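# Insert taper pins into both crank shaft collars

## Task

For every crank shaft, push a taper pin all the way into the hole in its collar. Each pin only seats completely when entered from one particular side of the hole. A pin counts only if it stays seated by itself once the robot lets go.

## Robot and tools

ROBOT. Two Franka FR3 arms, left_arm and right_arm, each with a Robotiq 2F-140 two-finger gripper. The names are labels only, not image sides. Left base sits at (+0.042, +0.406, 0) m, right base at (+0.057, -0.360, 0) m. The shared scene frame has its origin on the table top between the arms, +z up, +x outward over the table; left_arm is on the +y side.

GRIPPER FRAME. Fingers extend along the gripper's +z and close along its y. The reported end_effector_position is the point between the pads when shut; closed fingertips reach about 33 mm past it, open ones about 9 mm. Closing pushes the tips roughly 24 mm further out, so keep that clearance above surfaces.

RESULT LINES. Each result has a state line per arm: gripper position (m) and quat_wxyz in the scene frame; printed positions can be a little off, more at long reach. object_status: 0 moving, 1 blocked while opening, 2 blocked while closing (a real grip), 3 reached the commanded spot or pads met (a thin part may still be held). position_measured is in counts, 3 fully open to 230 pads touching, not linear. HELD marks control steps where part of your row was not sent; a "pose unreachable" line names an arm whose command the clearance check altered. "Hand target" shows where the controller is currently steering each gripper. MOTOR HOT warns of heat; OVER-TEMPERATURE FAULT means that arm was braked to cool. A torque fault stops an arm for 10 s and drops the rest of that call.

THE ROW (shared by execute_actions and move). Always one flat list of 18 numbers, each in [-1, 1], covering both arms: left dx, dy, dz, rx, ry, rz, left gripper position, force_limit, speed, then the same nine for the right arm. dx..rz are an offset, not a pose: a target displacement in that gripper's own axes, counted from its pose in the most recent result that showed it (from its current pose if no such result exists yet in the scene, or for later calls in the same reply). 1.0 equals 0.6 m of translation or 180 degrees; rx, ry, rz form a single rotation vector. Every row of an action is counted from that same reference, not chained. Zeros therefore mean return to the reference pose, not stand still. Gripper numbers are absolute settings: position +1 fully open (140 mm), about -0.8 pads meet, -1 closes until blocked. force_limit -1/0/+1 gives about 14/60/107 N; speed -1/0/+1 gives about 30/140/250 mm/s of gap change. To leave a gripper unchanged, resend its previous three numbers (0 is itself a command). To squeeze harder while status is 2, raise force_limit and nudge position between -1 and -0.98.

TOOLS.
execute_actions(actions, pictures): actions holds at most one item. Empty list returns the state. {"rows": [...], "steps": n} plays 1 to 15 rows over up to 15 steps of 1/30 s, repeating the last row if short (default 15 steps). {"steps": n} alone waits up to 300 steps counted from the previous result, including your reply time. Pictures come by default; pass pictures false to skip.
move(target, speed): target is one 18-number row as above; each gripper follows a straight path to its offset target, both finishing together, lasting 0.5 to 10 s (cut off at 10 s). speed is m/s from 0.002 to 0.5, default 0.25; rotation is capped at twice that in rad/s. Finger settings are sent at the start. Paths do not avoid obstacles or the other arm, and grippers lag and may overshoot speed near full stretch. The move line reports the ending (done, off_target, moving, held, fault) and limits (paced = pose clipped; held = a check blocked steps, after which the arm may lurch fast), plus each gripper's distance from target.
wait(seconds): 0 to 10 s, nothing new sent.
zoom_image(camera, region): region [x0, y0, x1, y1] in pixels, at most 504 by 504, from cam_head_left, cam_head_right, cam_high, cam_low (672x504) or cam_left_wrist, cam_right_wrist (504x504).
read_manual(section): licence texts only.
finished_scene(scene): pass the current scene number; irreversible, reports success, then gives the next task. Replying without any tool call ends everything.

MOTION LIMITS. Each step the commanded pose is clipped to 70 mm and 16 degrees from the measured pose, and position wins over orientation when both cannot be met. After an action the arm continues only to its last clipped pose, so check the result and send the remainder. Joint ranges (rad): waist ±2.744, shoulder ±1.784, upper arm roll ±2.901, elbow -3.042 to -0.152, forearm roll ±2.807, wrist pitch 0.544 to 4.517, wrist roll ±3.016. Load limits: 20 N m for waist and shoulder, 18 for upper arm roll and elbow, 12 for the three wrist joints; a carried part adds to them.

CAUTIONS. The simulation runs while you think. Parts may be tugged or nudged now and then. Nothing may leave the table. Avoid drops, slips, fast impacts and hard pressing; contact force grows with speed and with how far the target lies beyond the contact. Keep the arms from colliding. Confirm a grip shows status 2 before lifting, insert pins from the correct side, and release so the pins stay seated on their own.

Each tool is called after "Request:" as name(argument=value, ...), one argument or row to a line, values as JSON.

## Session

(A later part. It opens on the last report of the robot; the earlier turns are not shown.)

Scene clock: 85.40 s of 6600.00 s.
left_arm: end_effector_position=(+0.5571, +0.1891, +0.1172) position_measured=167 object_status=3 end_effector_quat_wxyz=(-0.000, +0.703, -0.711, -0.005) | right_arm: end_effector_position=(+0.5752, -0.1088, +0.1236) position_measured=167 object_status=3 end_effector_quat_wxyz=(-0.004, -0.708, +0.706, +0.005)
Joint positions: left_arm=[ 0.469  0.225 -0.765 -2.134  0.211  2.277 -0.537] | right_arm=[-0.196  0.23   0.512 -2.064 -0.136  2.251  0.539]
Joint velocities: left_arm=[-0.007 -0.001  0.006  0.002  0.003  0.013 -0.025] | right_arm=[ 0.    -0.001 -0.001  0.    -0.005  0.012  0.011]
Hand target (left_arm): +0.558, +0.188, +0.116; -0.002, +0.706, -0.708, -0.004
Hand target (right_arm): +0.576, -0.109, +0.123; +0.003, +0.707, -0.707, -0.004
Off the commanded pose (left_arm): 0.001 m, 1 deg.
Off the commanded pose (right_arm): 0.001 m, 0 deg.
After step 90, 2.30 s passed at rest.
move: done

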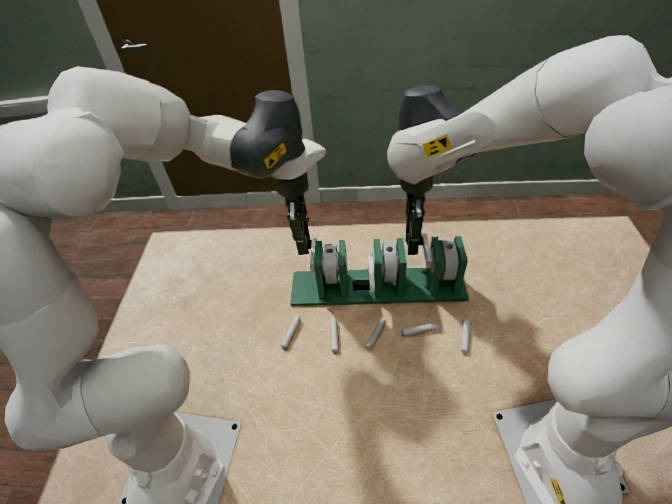

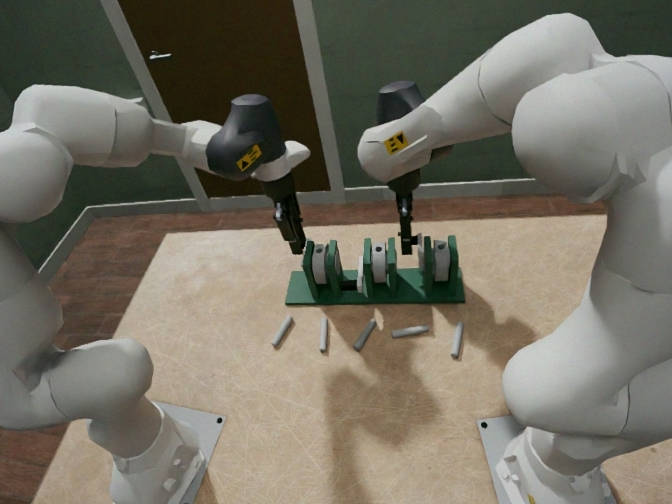

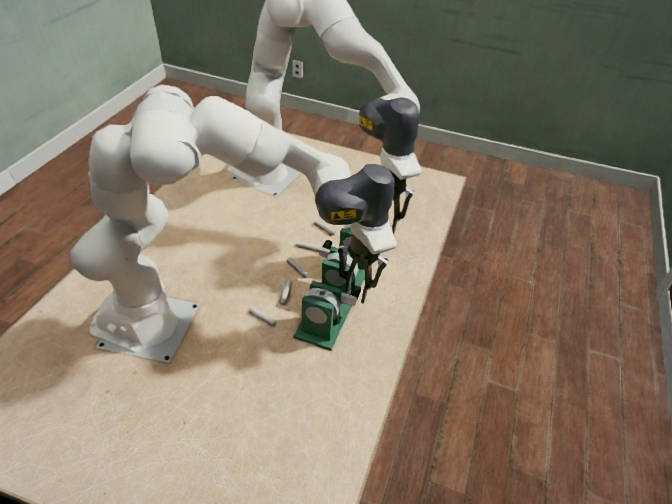

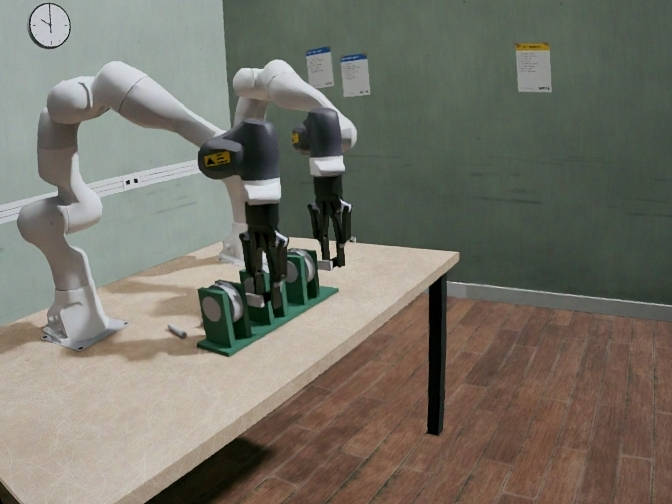

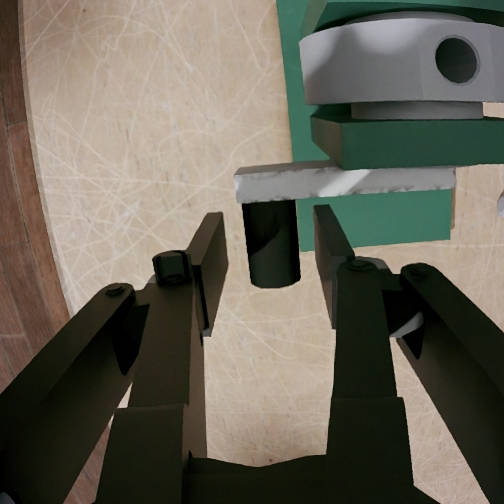

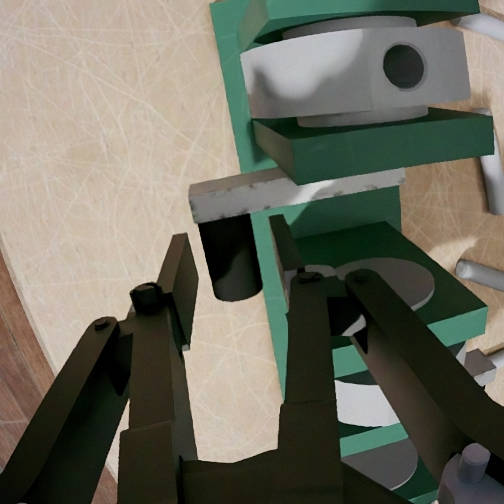

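Request:
move(
  target=[0,0.002,0.009,0,0,-0.003,-0.3,0,0, 0,0,0.003,0,0,0,-0.3,0,0],
  speed=0.03,
)

Request:
move(
  target=[0,0,0,0,0,0,-1,-0.6,-0.6, 0,0,0,0,0,0,-1,-0.6,-0.6],
  speed=0.03,
)

Request:
move(
  target=[0,0.0157,-0.060,0,0,0,-1,-0.6,-0.6, 0,0.0157,-0.060,0,0,0,-1,-0.6,-0.6],
  speed=0.03,
)

Scene clock: 93.03 s of 6600.00 s.
left_arm: end_effector_position=(+0.5561, +0.1899, +0.1133) position_measured=167 object_status=3 end_effector_quat_wxyz=(+0.000, +0.706, -0.708, -0.006) | right_arm: end_effector_position=(+0.5755, -0.1085, +0.1229) position_measured=167 object_status=3 end_effector_quat_wxyz=(-0.003, -0.707, +0.707, +0.005)
Joint positions: left_arm=[ 0.469  0.23  -0.763 -2.14   0.214  2.285 -0.547] | right_arm=[-0.196  0.231  0.512 -2.064 -0.136  2.253  0.542]
Joint velocities: left_arm=[ 0.001  0.001  0.001  0.001  0.001  0.006 -0.008] | right_arm=[-0.001  0.    -0.001 -0.    -0.     0.001 -0.001]
Hand target (left_arm): +0.556, +0.189, +0.112; -0.000, +0.707, -0.708, -0.005
Hand target (right_arm): +0.575, -0.109, +0.122; +0.004, +0.708, -0.706, -0.005
Off the commanded pose (left_arm): 0.002 m, 0 deg.
Off the commanded pose (right_arm): 0.001 m, 0 deg.
After step 90, 3.93 s passed at rest.
move: done

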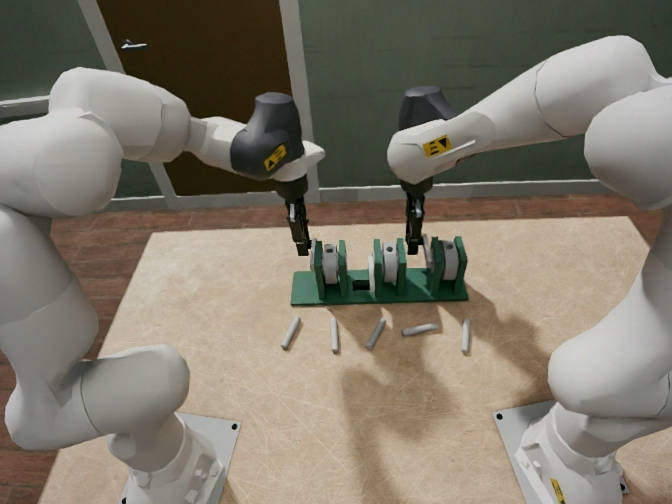

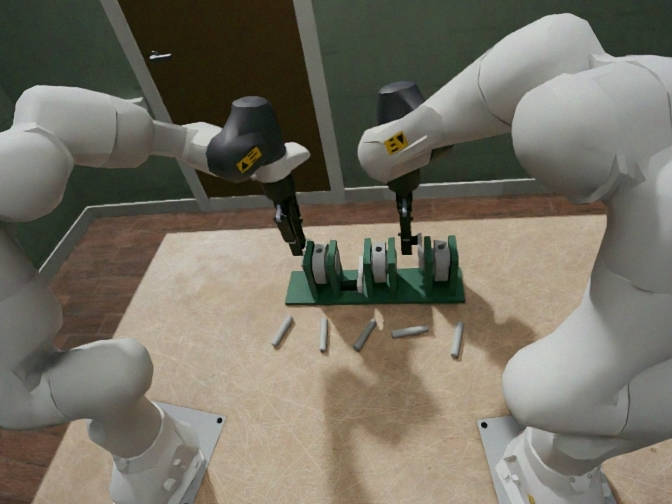

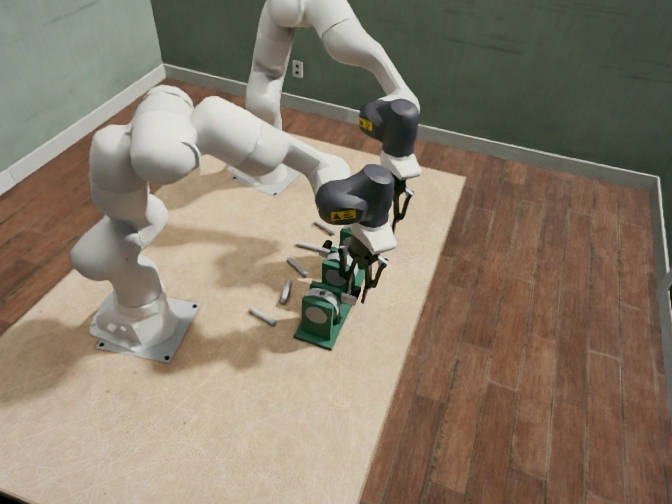

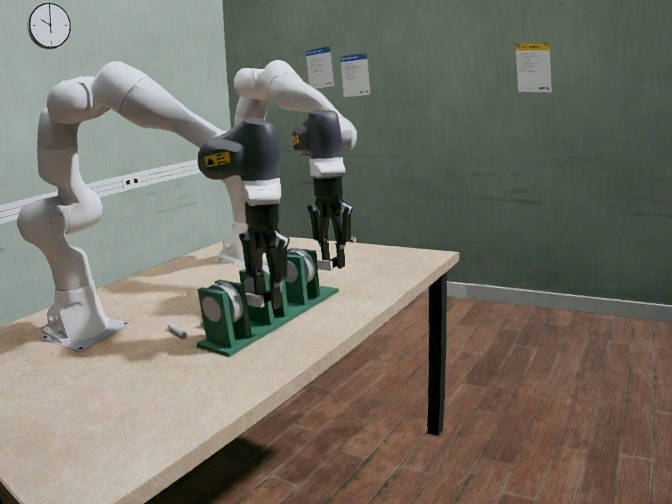

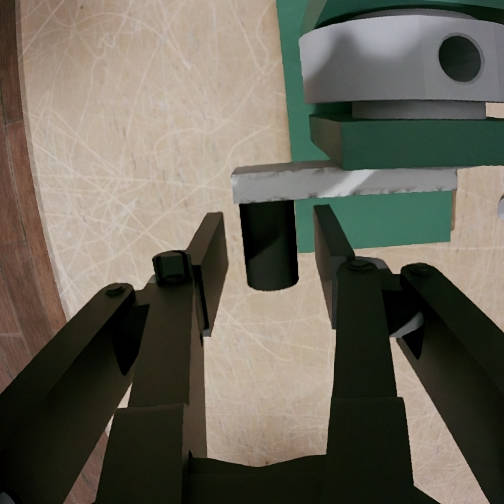

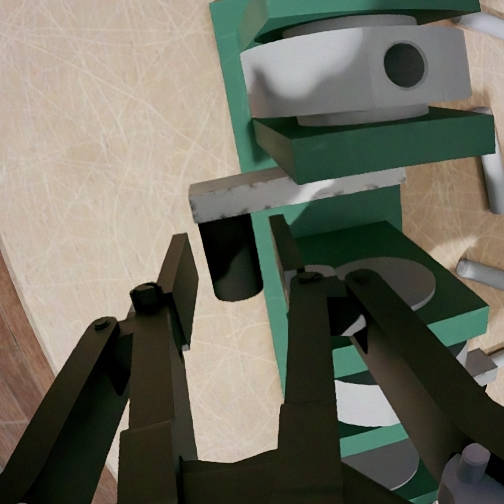

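Scene clock: 93.53 s of 6600.00 s.
left_arm: end_effector_position=(+0.5561, +0.1899, +0.1133) position_measured=196 object_status=2 end_effector_quat_wxyz=(+0.000, +0.707, -0.707, -0.006) | right_arm: end_effector_position=(+0.5749, -0.1085, +0.1227) position_measured=196 object_status=2 end_effector_quat_wxyz=(-0.004, -0.707, +0.707, +0.005)
Joint positions: left_arm=[ 0.469  0.23  -0.763 -2.14   0.214  2.285 -0.549] | right_arm=[-0.195  0.232  0.513 -2.065 -0.136  2.252  0.542]
Joint velocities: left_arm=[ 0.     0.001 -0.    -0.    -0.    -0.001 -0.004] | right_arm=[0.    0.001 0.001 0.001 0.    0.    0.001]
Hand target (left_arm): +0.556, +0.190, +0.113; +0.000, +0.706, -0.708, -0.006
Hand target (right_arm): +0.575, -0.109, +0.123; +0.003, +0.707, -0.707, -0.005
Off the commanded pose (left_arm): 0.000 m, 0 deg.
Off the commanded pose (right_arm): 0.001 m, 0 deg.
move: done

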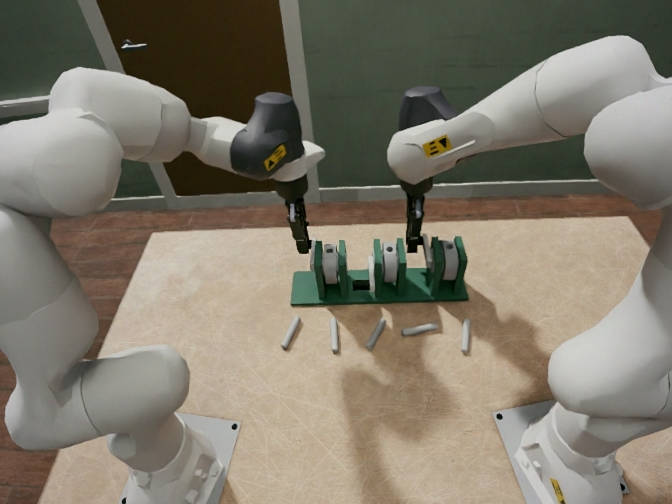

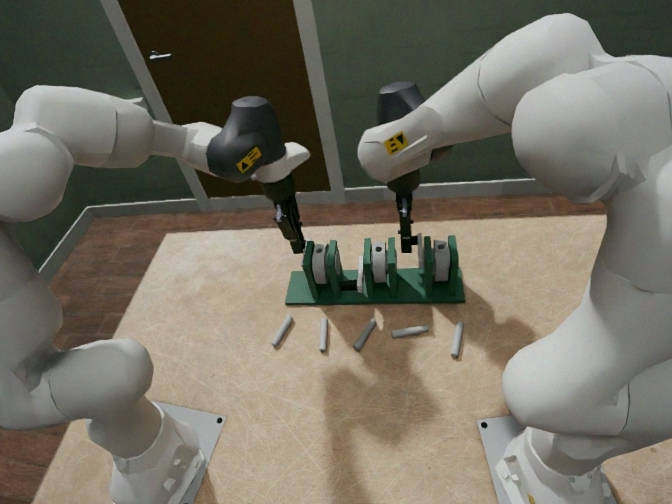

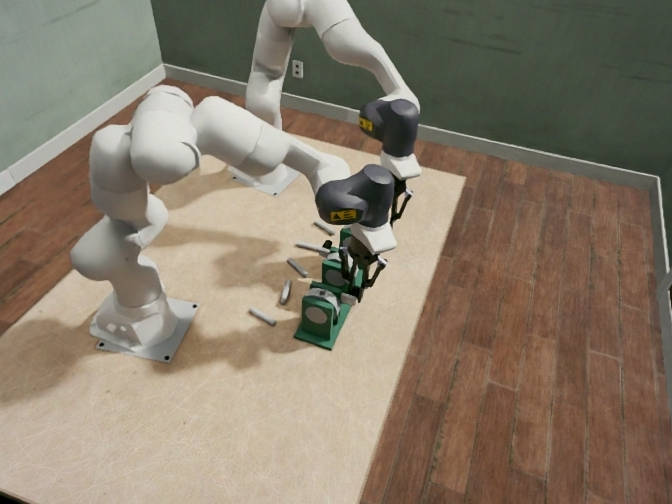

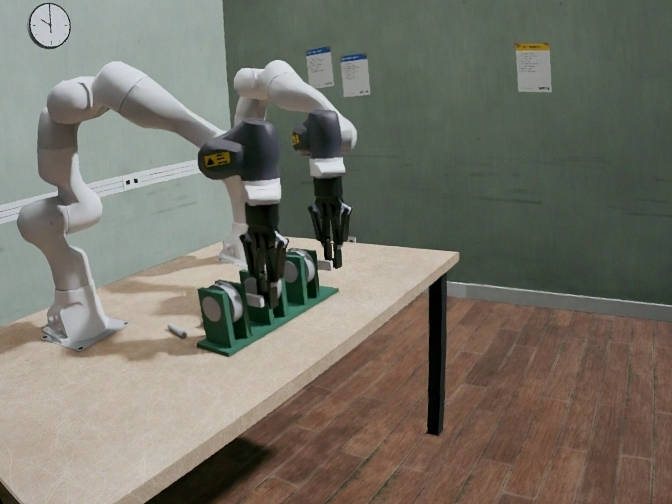

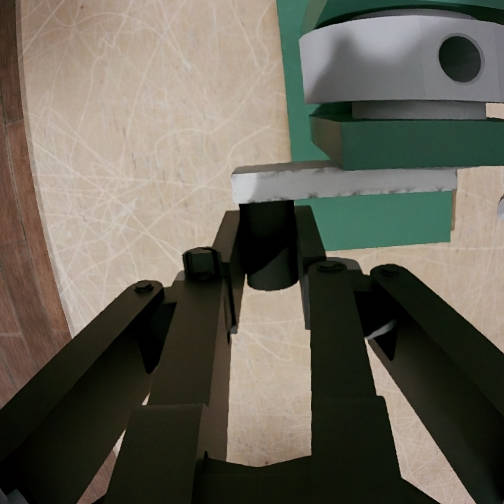

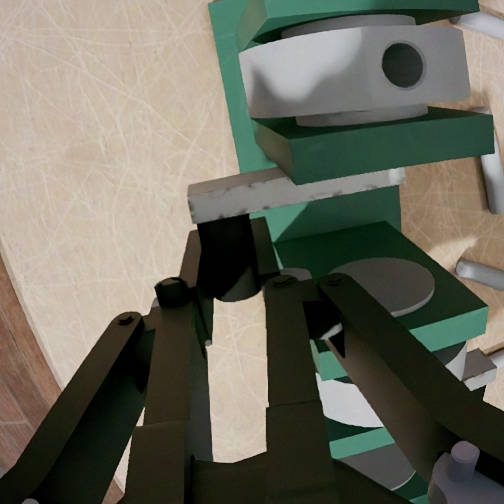

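Scene clock: 95.07 s of 6600.00 s.
left_arm: end_effector_position=(+0.5476, +0.1898, +0.1479) position_measured=196 object_status=2 end_effector_quat_wxyz=(-0.000, +0.709, -0.705, -0.004) | right_arm: end_effector_position=(+0.5655, -0.1084, +0.1557) position_measured=196 object_status=2 end_effector_quat_wxyz=(-0.005, -0.706, +0.708, +0.006)
Joint positions: left_arm=[ 0.499  0.134 -0.795 -2.142  0.124  2.224 -0.5  ] | right_arm=[-0.196  0.157  0.517 -2.062 -0.085  2.184  0.519]
Joint velocities: left_arm=[ 0.001 -0.002 -0.001 -0.001 -0.009 -0.002  0.014] | right_arm=[-0.001 -0.004 -0.001  0.003  0.003 -0.007 -0.006]
Hand target (left_arm): +0.547, +0.191, +0.149; +0.001, +0.707, -0.707, -0.005
Hand target (right_arm): +0.566, -0.108, +0.159; +0.004, +0.708, -0.707, -0.005
Off the commanded pose (left_arm): 0.002 m, 0 deg.
Off the commanded pose (right_arm): 0.003 m, 0 deg.
move: done

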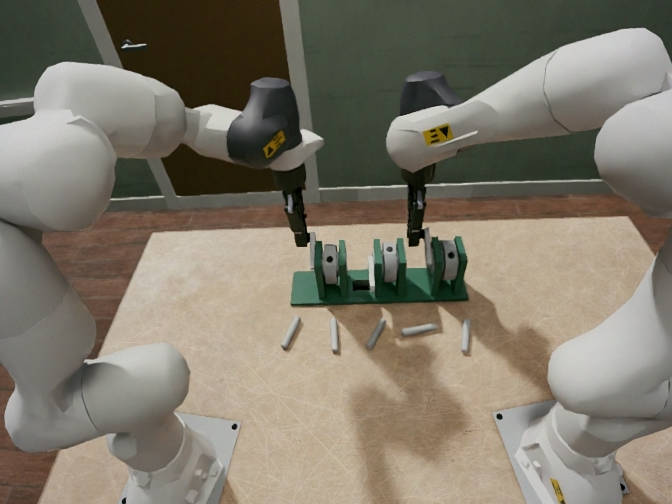

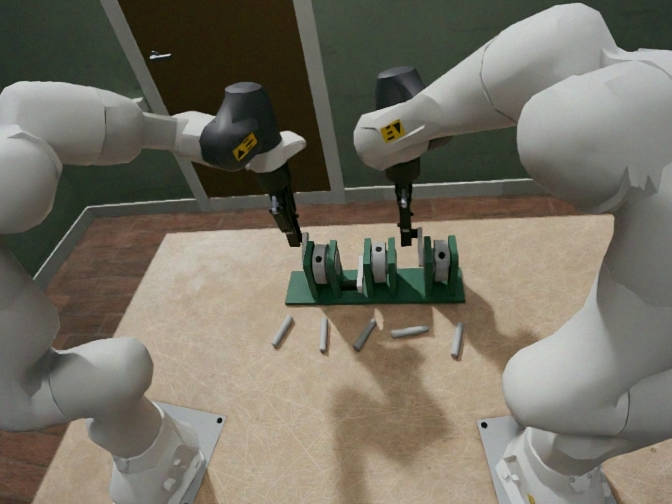

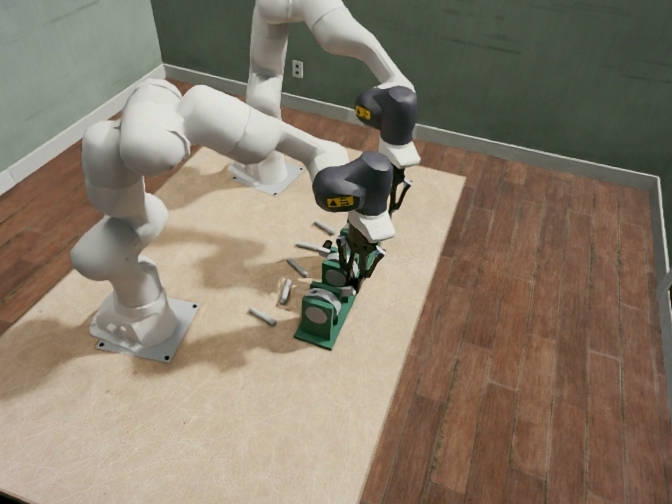

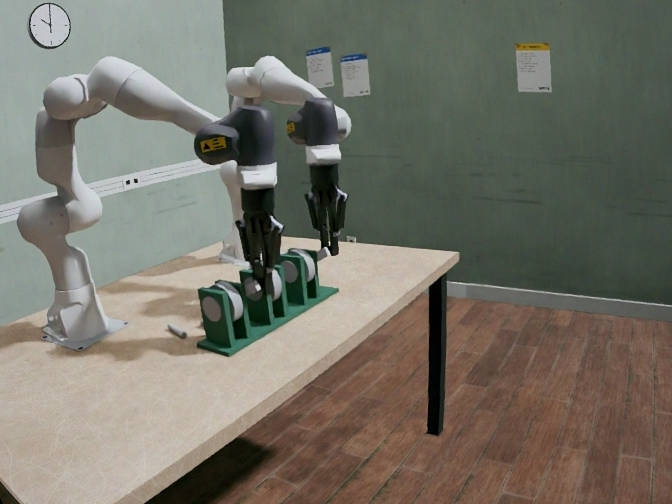

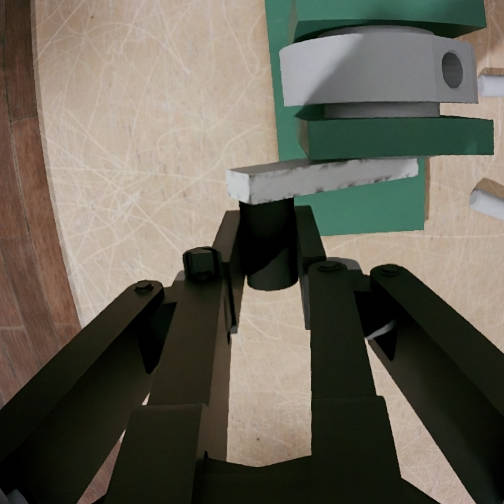

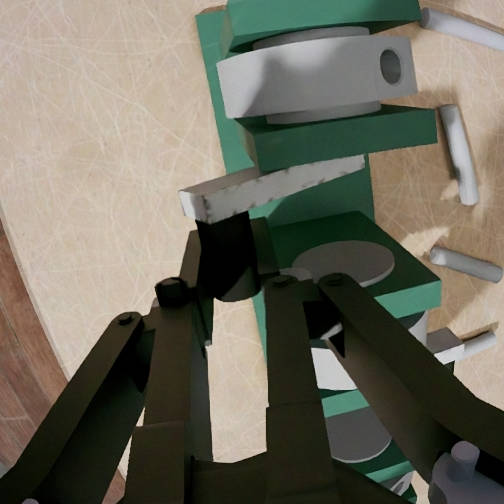

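Request:
move(
  target=[0,0.044,-0.043,0,0,0,-1,-0.6,-0.6, 0,0.044,-0.042,0,0,0,-1,-0.6,-0.6],
  speed=0.035,
)

Request:
move(
  target=[0,0.059,-0.015,0,0,0,-1,-0.6,-0.6, 0,0.059,-0.014,0,0,0,-1,-0.6,-0.6],
  speed=0.035,
)

Request:
move(
  target=[0,0.059,0.017,0,0,0,-1,-0.6,-0.6, 0,0.059,0.018,0,0,0,-1,-0.6,-0.6],
  speed=0.035,
)

Scene clock: 101.67 s of 6600.00 s.
left_arm: end_effector_position=(+0.5237, +0.1895, +0.1738) position_measured=196 object_status=2 end_effector_quat_wxyz=(-0.002, +0.711, -0.703, -0.001) | right_arm: end_effector_position=(+0.5415, -0.1080, +0.1807) position_measured=196 object_status=2 end_effector_quat_wxyz=(-0.004, -0.706, +0.708, +0.006)
Joint positions: left_arm=[ 0.507 -0.008 -0.805 -2.199 -0.002  2.192 -0.434] | right_arm=[-0.196  0.053  0.526 -2.114 -0.021  2.148  0.496]
Joint velocities: left_arm=[ 0.002 -0.005  0.003  0.    -0.013 -0.006  0.02 ] | right_arm=[-0.001 -0.005 -0.002 -0.     0.005 -0.006 -0.006]
Hand target (left_arm): +0.521, +0.190, +0.174; +0.001, +0.710, -0.704, -0.004
Hand target (right_arm): +0.540, -0.108, +0.182; +0.005, +0.707, -0.708, -0.006
Off the commanded pose (left_arm): 0.002 m, 0 deg.
Off the commanded pose (right_arm): 0.002 m, 0 deg.
After step 90, 2.27 s passed at rest.
move: done

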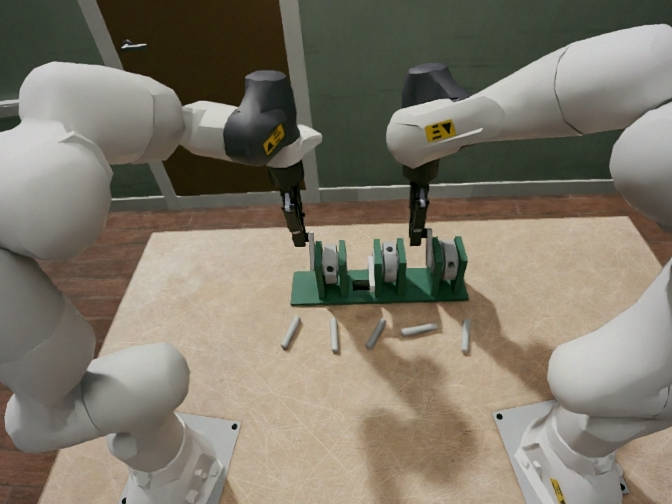

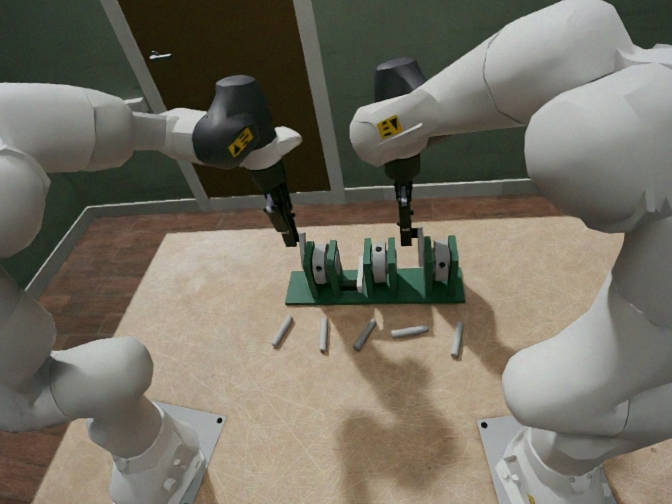

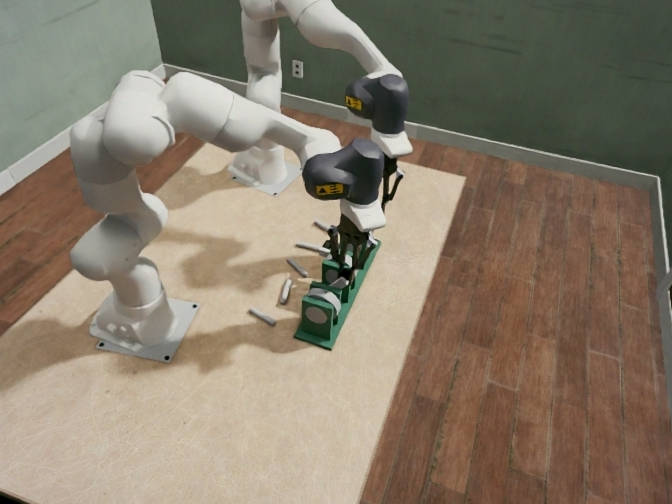

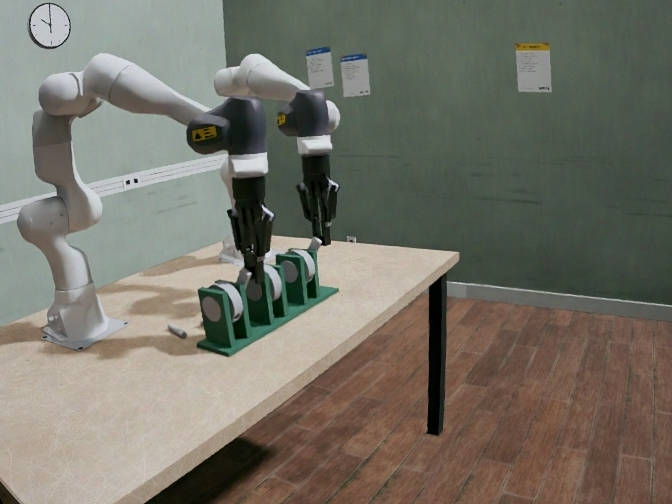

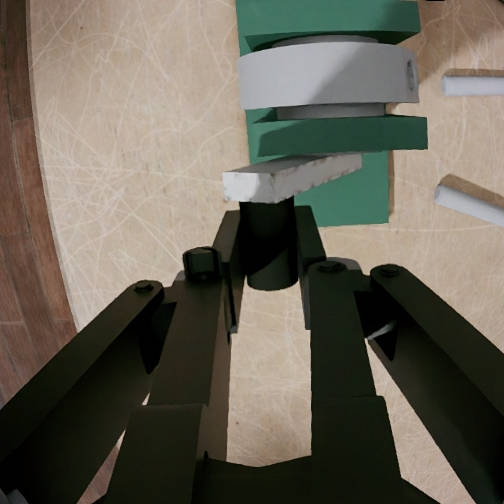

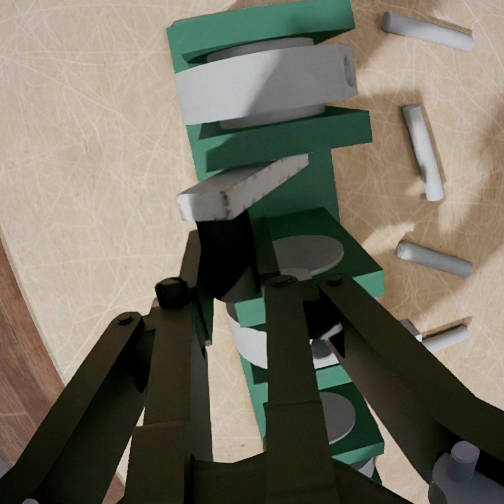

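Scene clock: 103.00 s of 6600.00 s.
left_arm: end_effector_position=(+0.4935, +0.1890, +0.1847) position_measured=196 object_status=2 end_effector_quat_wxyz=(-0.005, +0.713, -0.701, +0.004) | right_arm: end_effector_position=(+0.5101, -0.1076, +0.1913) position_measured=196 object_status=2 end_effector_quat_wxyz=(-0.000, -0.706, +0.709, +0.004)
Joint positions: left_arm=[ 0.491 -0.155 -0.799 -2.291 -0.128  2.19  -0.37 ] | right_arm=[-0.188 -0.061  0.535 -2.206  0.046  2.151  0.476]
Joint velocities: left_arm=[-0.001 -0.004  0.    -0.001 -0.012 -0.003  0.022] | right_arm=[ 0.001 -0.004 -0.001 -0.002  0.006 -0.003 -0.004]
Hand target (left_arm): +0.488, +0.189, +0.183; -0.001, +0.712, -0.702, -0.001
Hand target (right_arm): +0.506, -0.107, +0.191; +0.004, +0.706, -0.708, -0.006
Off the commanded pose (left_arm): 0.006 m, 1 deg.
Off the commanded pose (right_arm): 0.004 m, 0 deg.
move: off_target (left_arm, right_arm)

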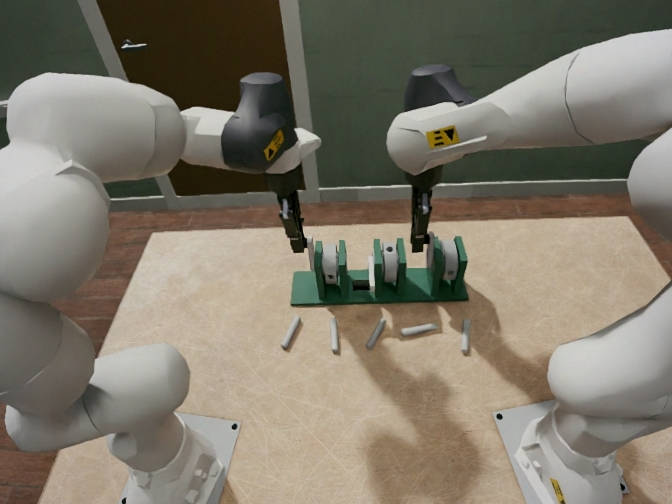

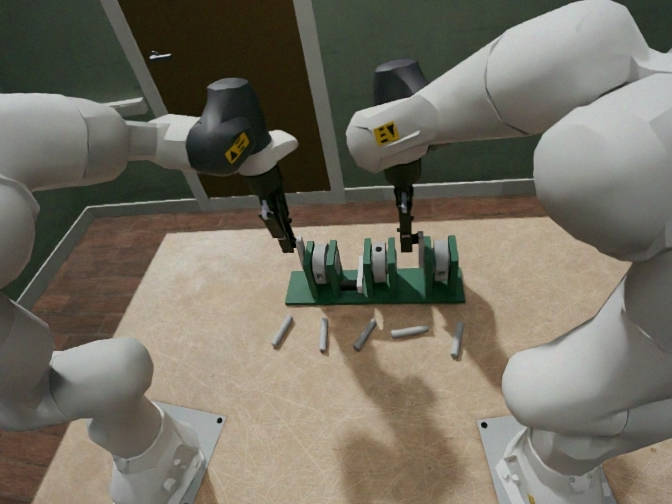

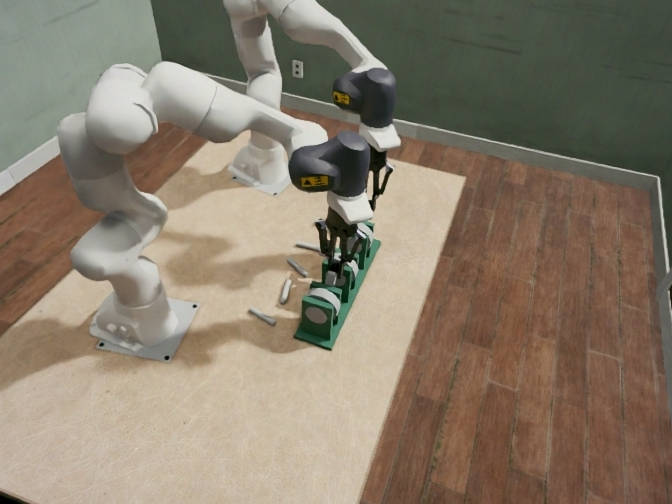

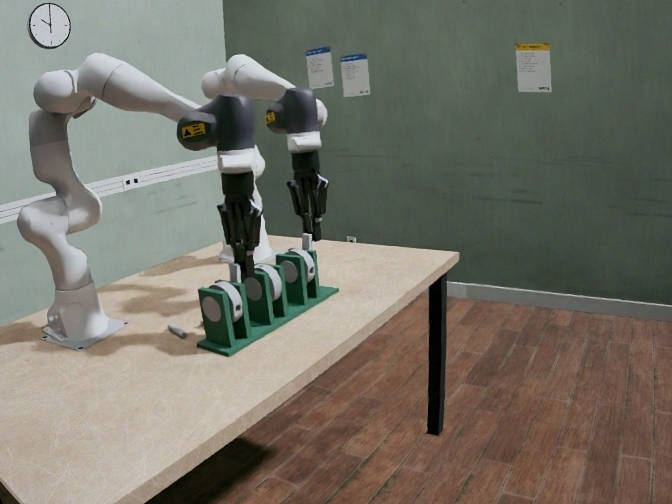

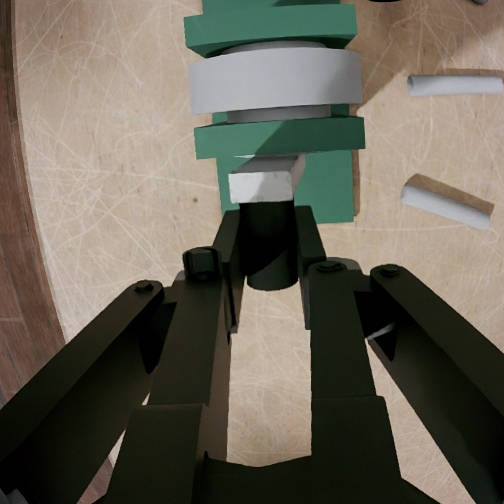

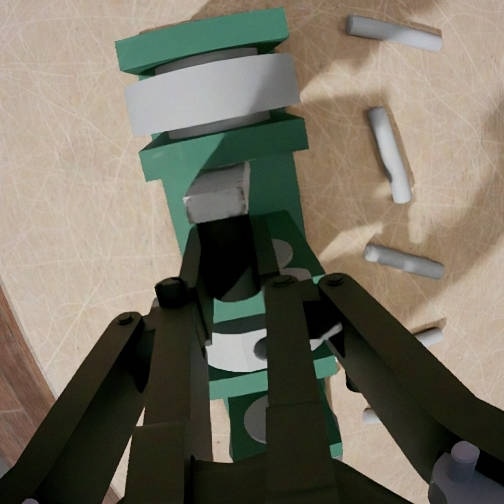

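Scene clock: 104.37 s of 6600.00 s.
left_arm: end_effector_position=(+0.4669, +0.1885, +0.1827) position_measured=196 object_status=2 end_effector_quat_wxyz=(-0.013, +0.713, -0.701, +0.012) | right_arm: end_effector_position=(+0.4790, -0.1069, +0.1871) position_measured=196 object_status=2 end_effector_quat_wxyz=(+0.005, -0.706, +0.708, +0.001)
Joint positions: left_arm=[ 0.448 -0.269 -0.781 -2.389 -0.217  2.217 -0.332] | right_arm=[-0.164 -0.156  0.539 -2.314  0.102  2.185  0.466]
Joint velocities: left_arm=[-0.    -0.004  0.003 -0.003 -0.01  -0.001  0.013] | right_arm=[ 0.    -0.002  0.001 -0.004  0.005  0.002 -0.003]
Hand target (left_arm): +0.458, +0.188, +0.174; -0.004, +0.713, -0.701, +0.005
Hand target (right_arm): +0.474, -0.107, +0.182; +0.000, +0.706, -0.708, -0.004
Off the commanded pose (left_arm): 0.012 m, 1 deg.
Off the commanded pose (right_arm): 0.008 m, 1 deg.
move: off_target (left_arm, right_arm)

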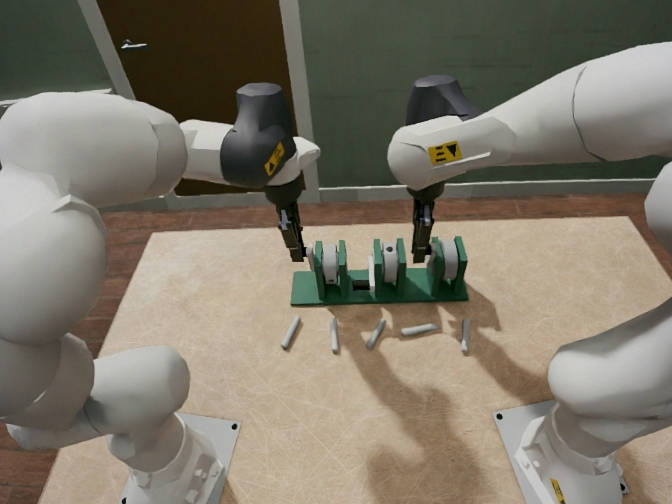

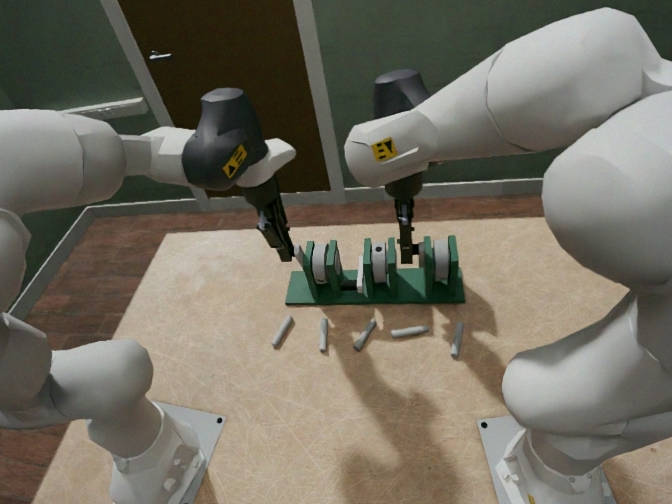

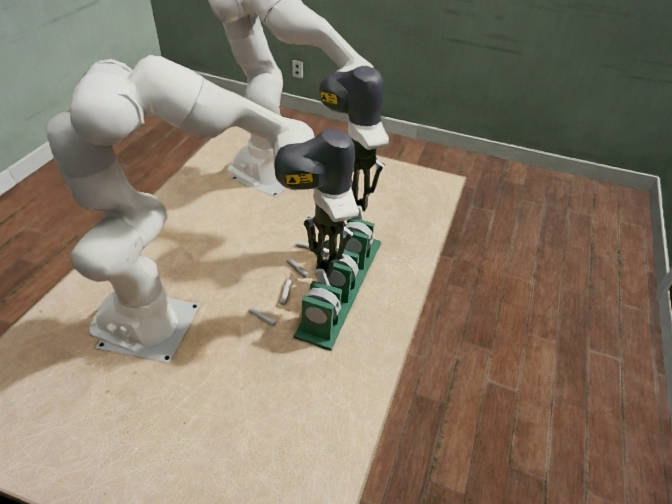

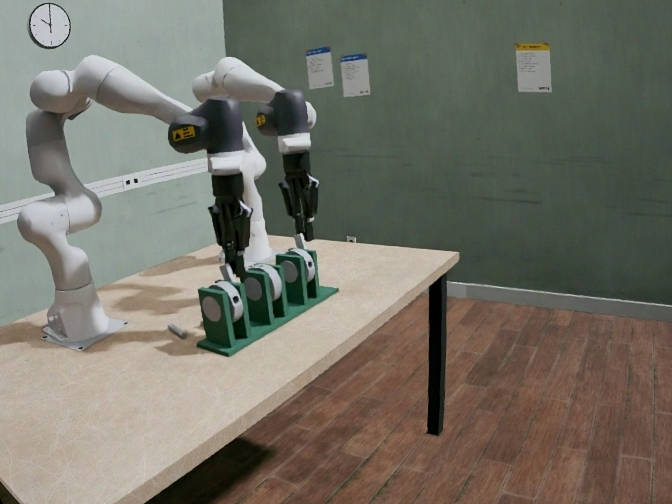

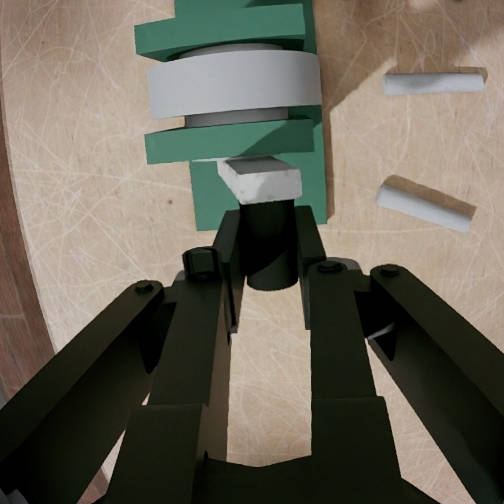

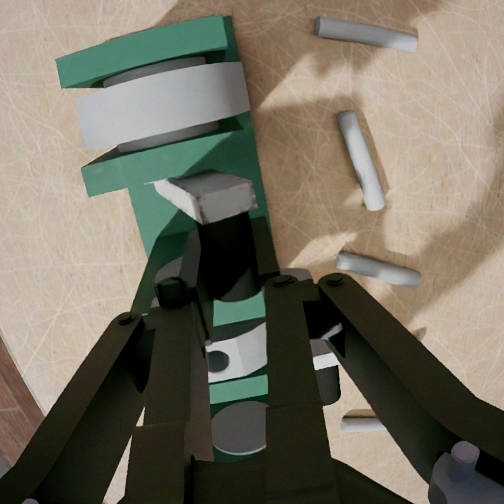

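Request:
move(
  target=[0,0.061,0.034,-0.011,0,0.004,-1,-0.6,-0.6, 0,0.048,0.0325,-0.002,0,0,-1,-0.6,-0.6],
  speed=0.035,
)

Scene clock: 112.00 s of 6600.00 s.
left_arm: end_effector_position=(+0.4341, +0.1879, +0.1623) position_measured=196 object_status=2 end_effector_quat_wxyz=(-0.002, +0.711, -0.703, +0.002) | right_arm: end_effector_position=(+0.4530, -0.1065, +0.1699) position_measured=196 object_status=2 end_effector_quat_wxyz=(+0.005, -0.706, +0.708, +0.002)
Joint positions: left_arm=[ 0.403 -0.313 -0.772 -2.473 -0.273  2.232 -0.311] | right_arm=[-0.138 -0.205  0.544 -2.406  0.141  2.234  0.464]
Joint velocities: left_arm=[-0.004 -0.002  0.007 -0.006 -0.005  0.005  0.008] | right_arm=[ 0.001 -0.005  0.    -0.006  0.004  0.007 -0.001]
Hand target (left_arm): +0.431, +0.187, +0.161; +0.000, +0.708, -0.706, +0.000
Hand target (right_arm): +0.450, -0.106, +0.168; -0.003, +0.706, -0.708, -0.003
Off the commanded pose (left_arm): 0.003 m, 0 deg.
Off the commanded pose (right_arm): 0.004 m, 0 deg.
After step 90, 3.20 s passed at rest.
move: off_target (right_arm)

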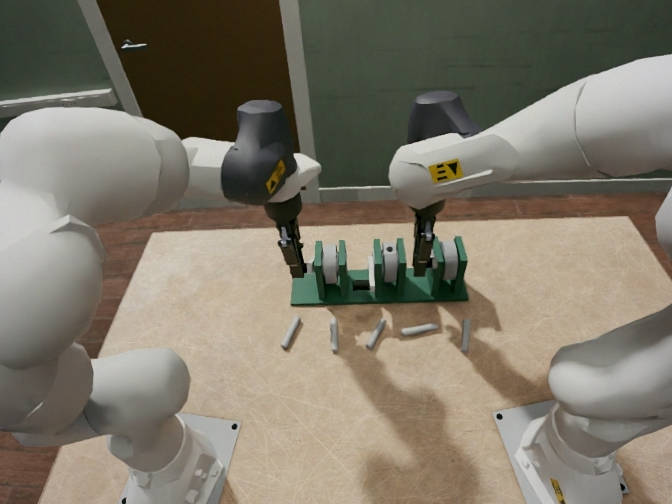

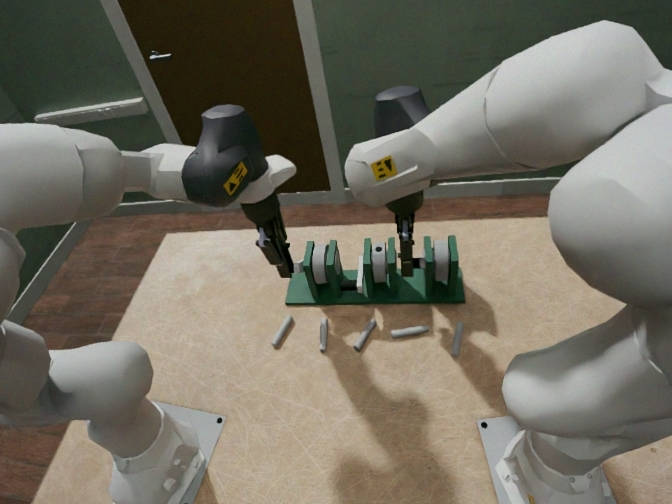

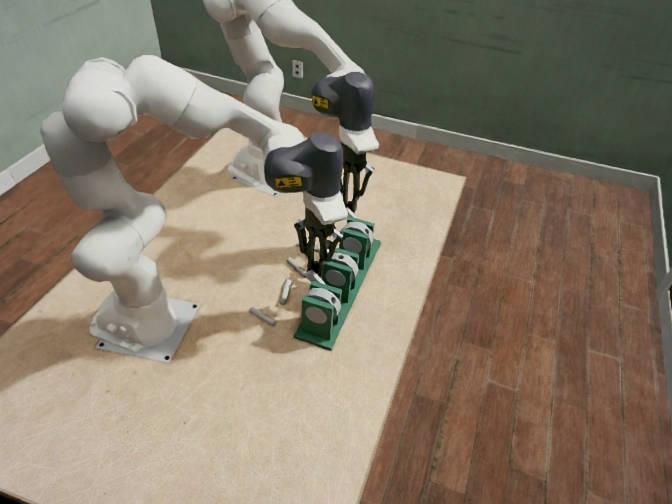

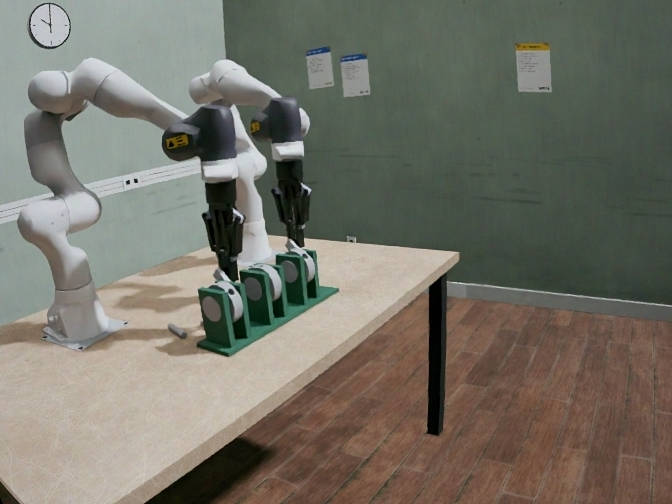

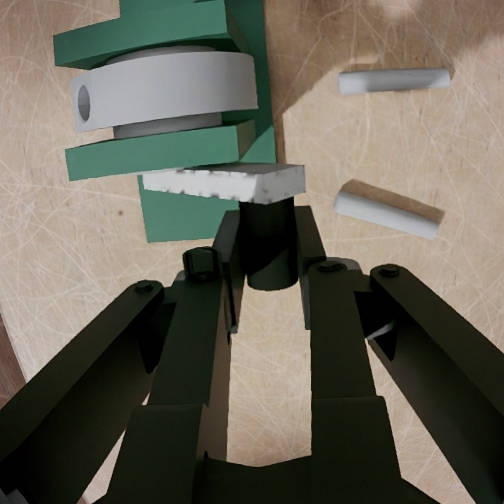

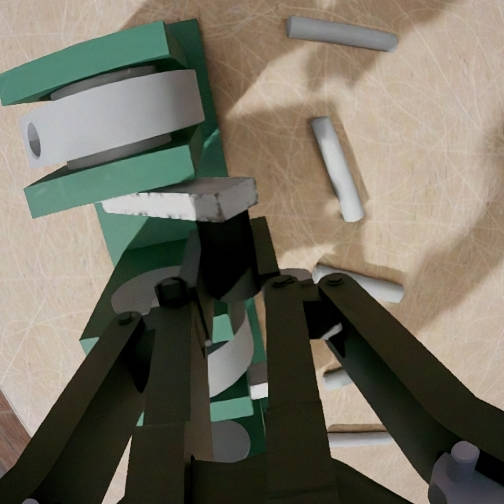

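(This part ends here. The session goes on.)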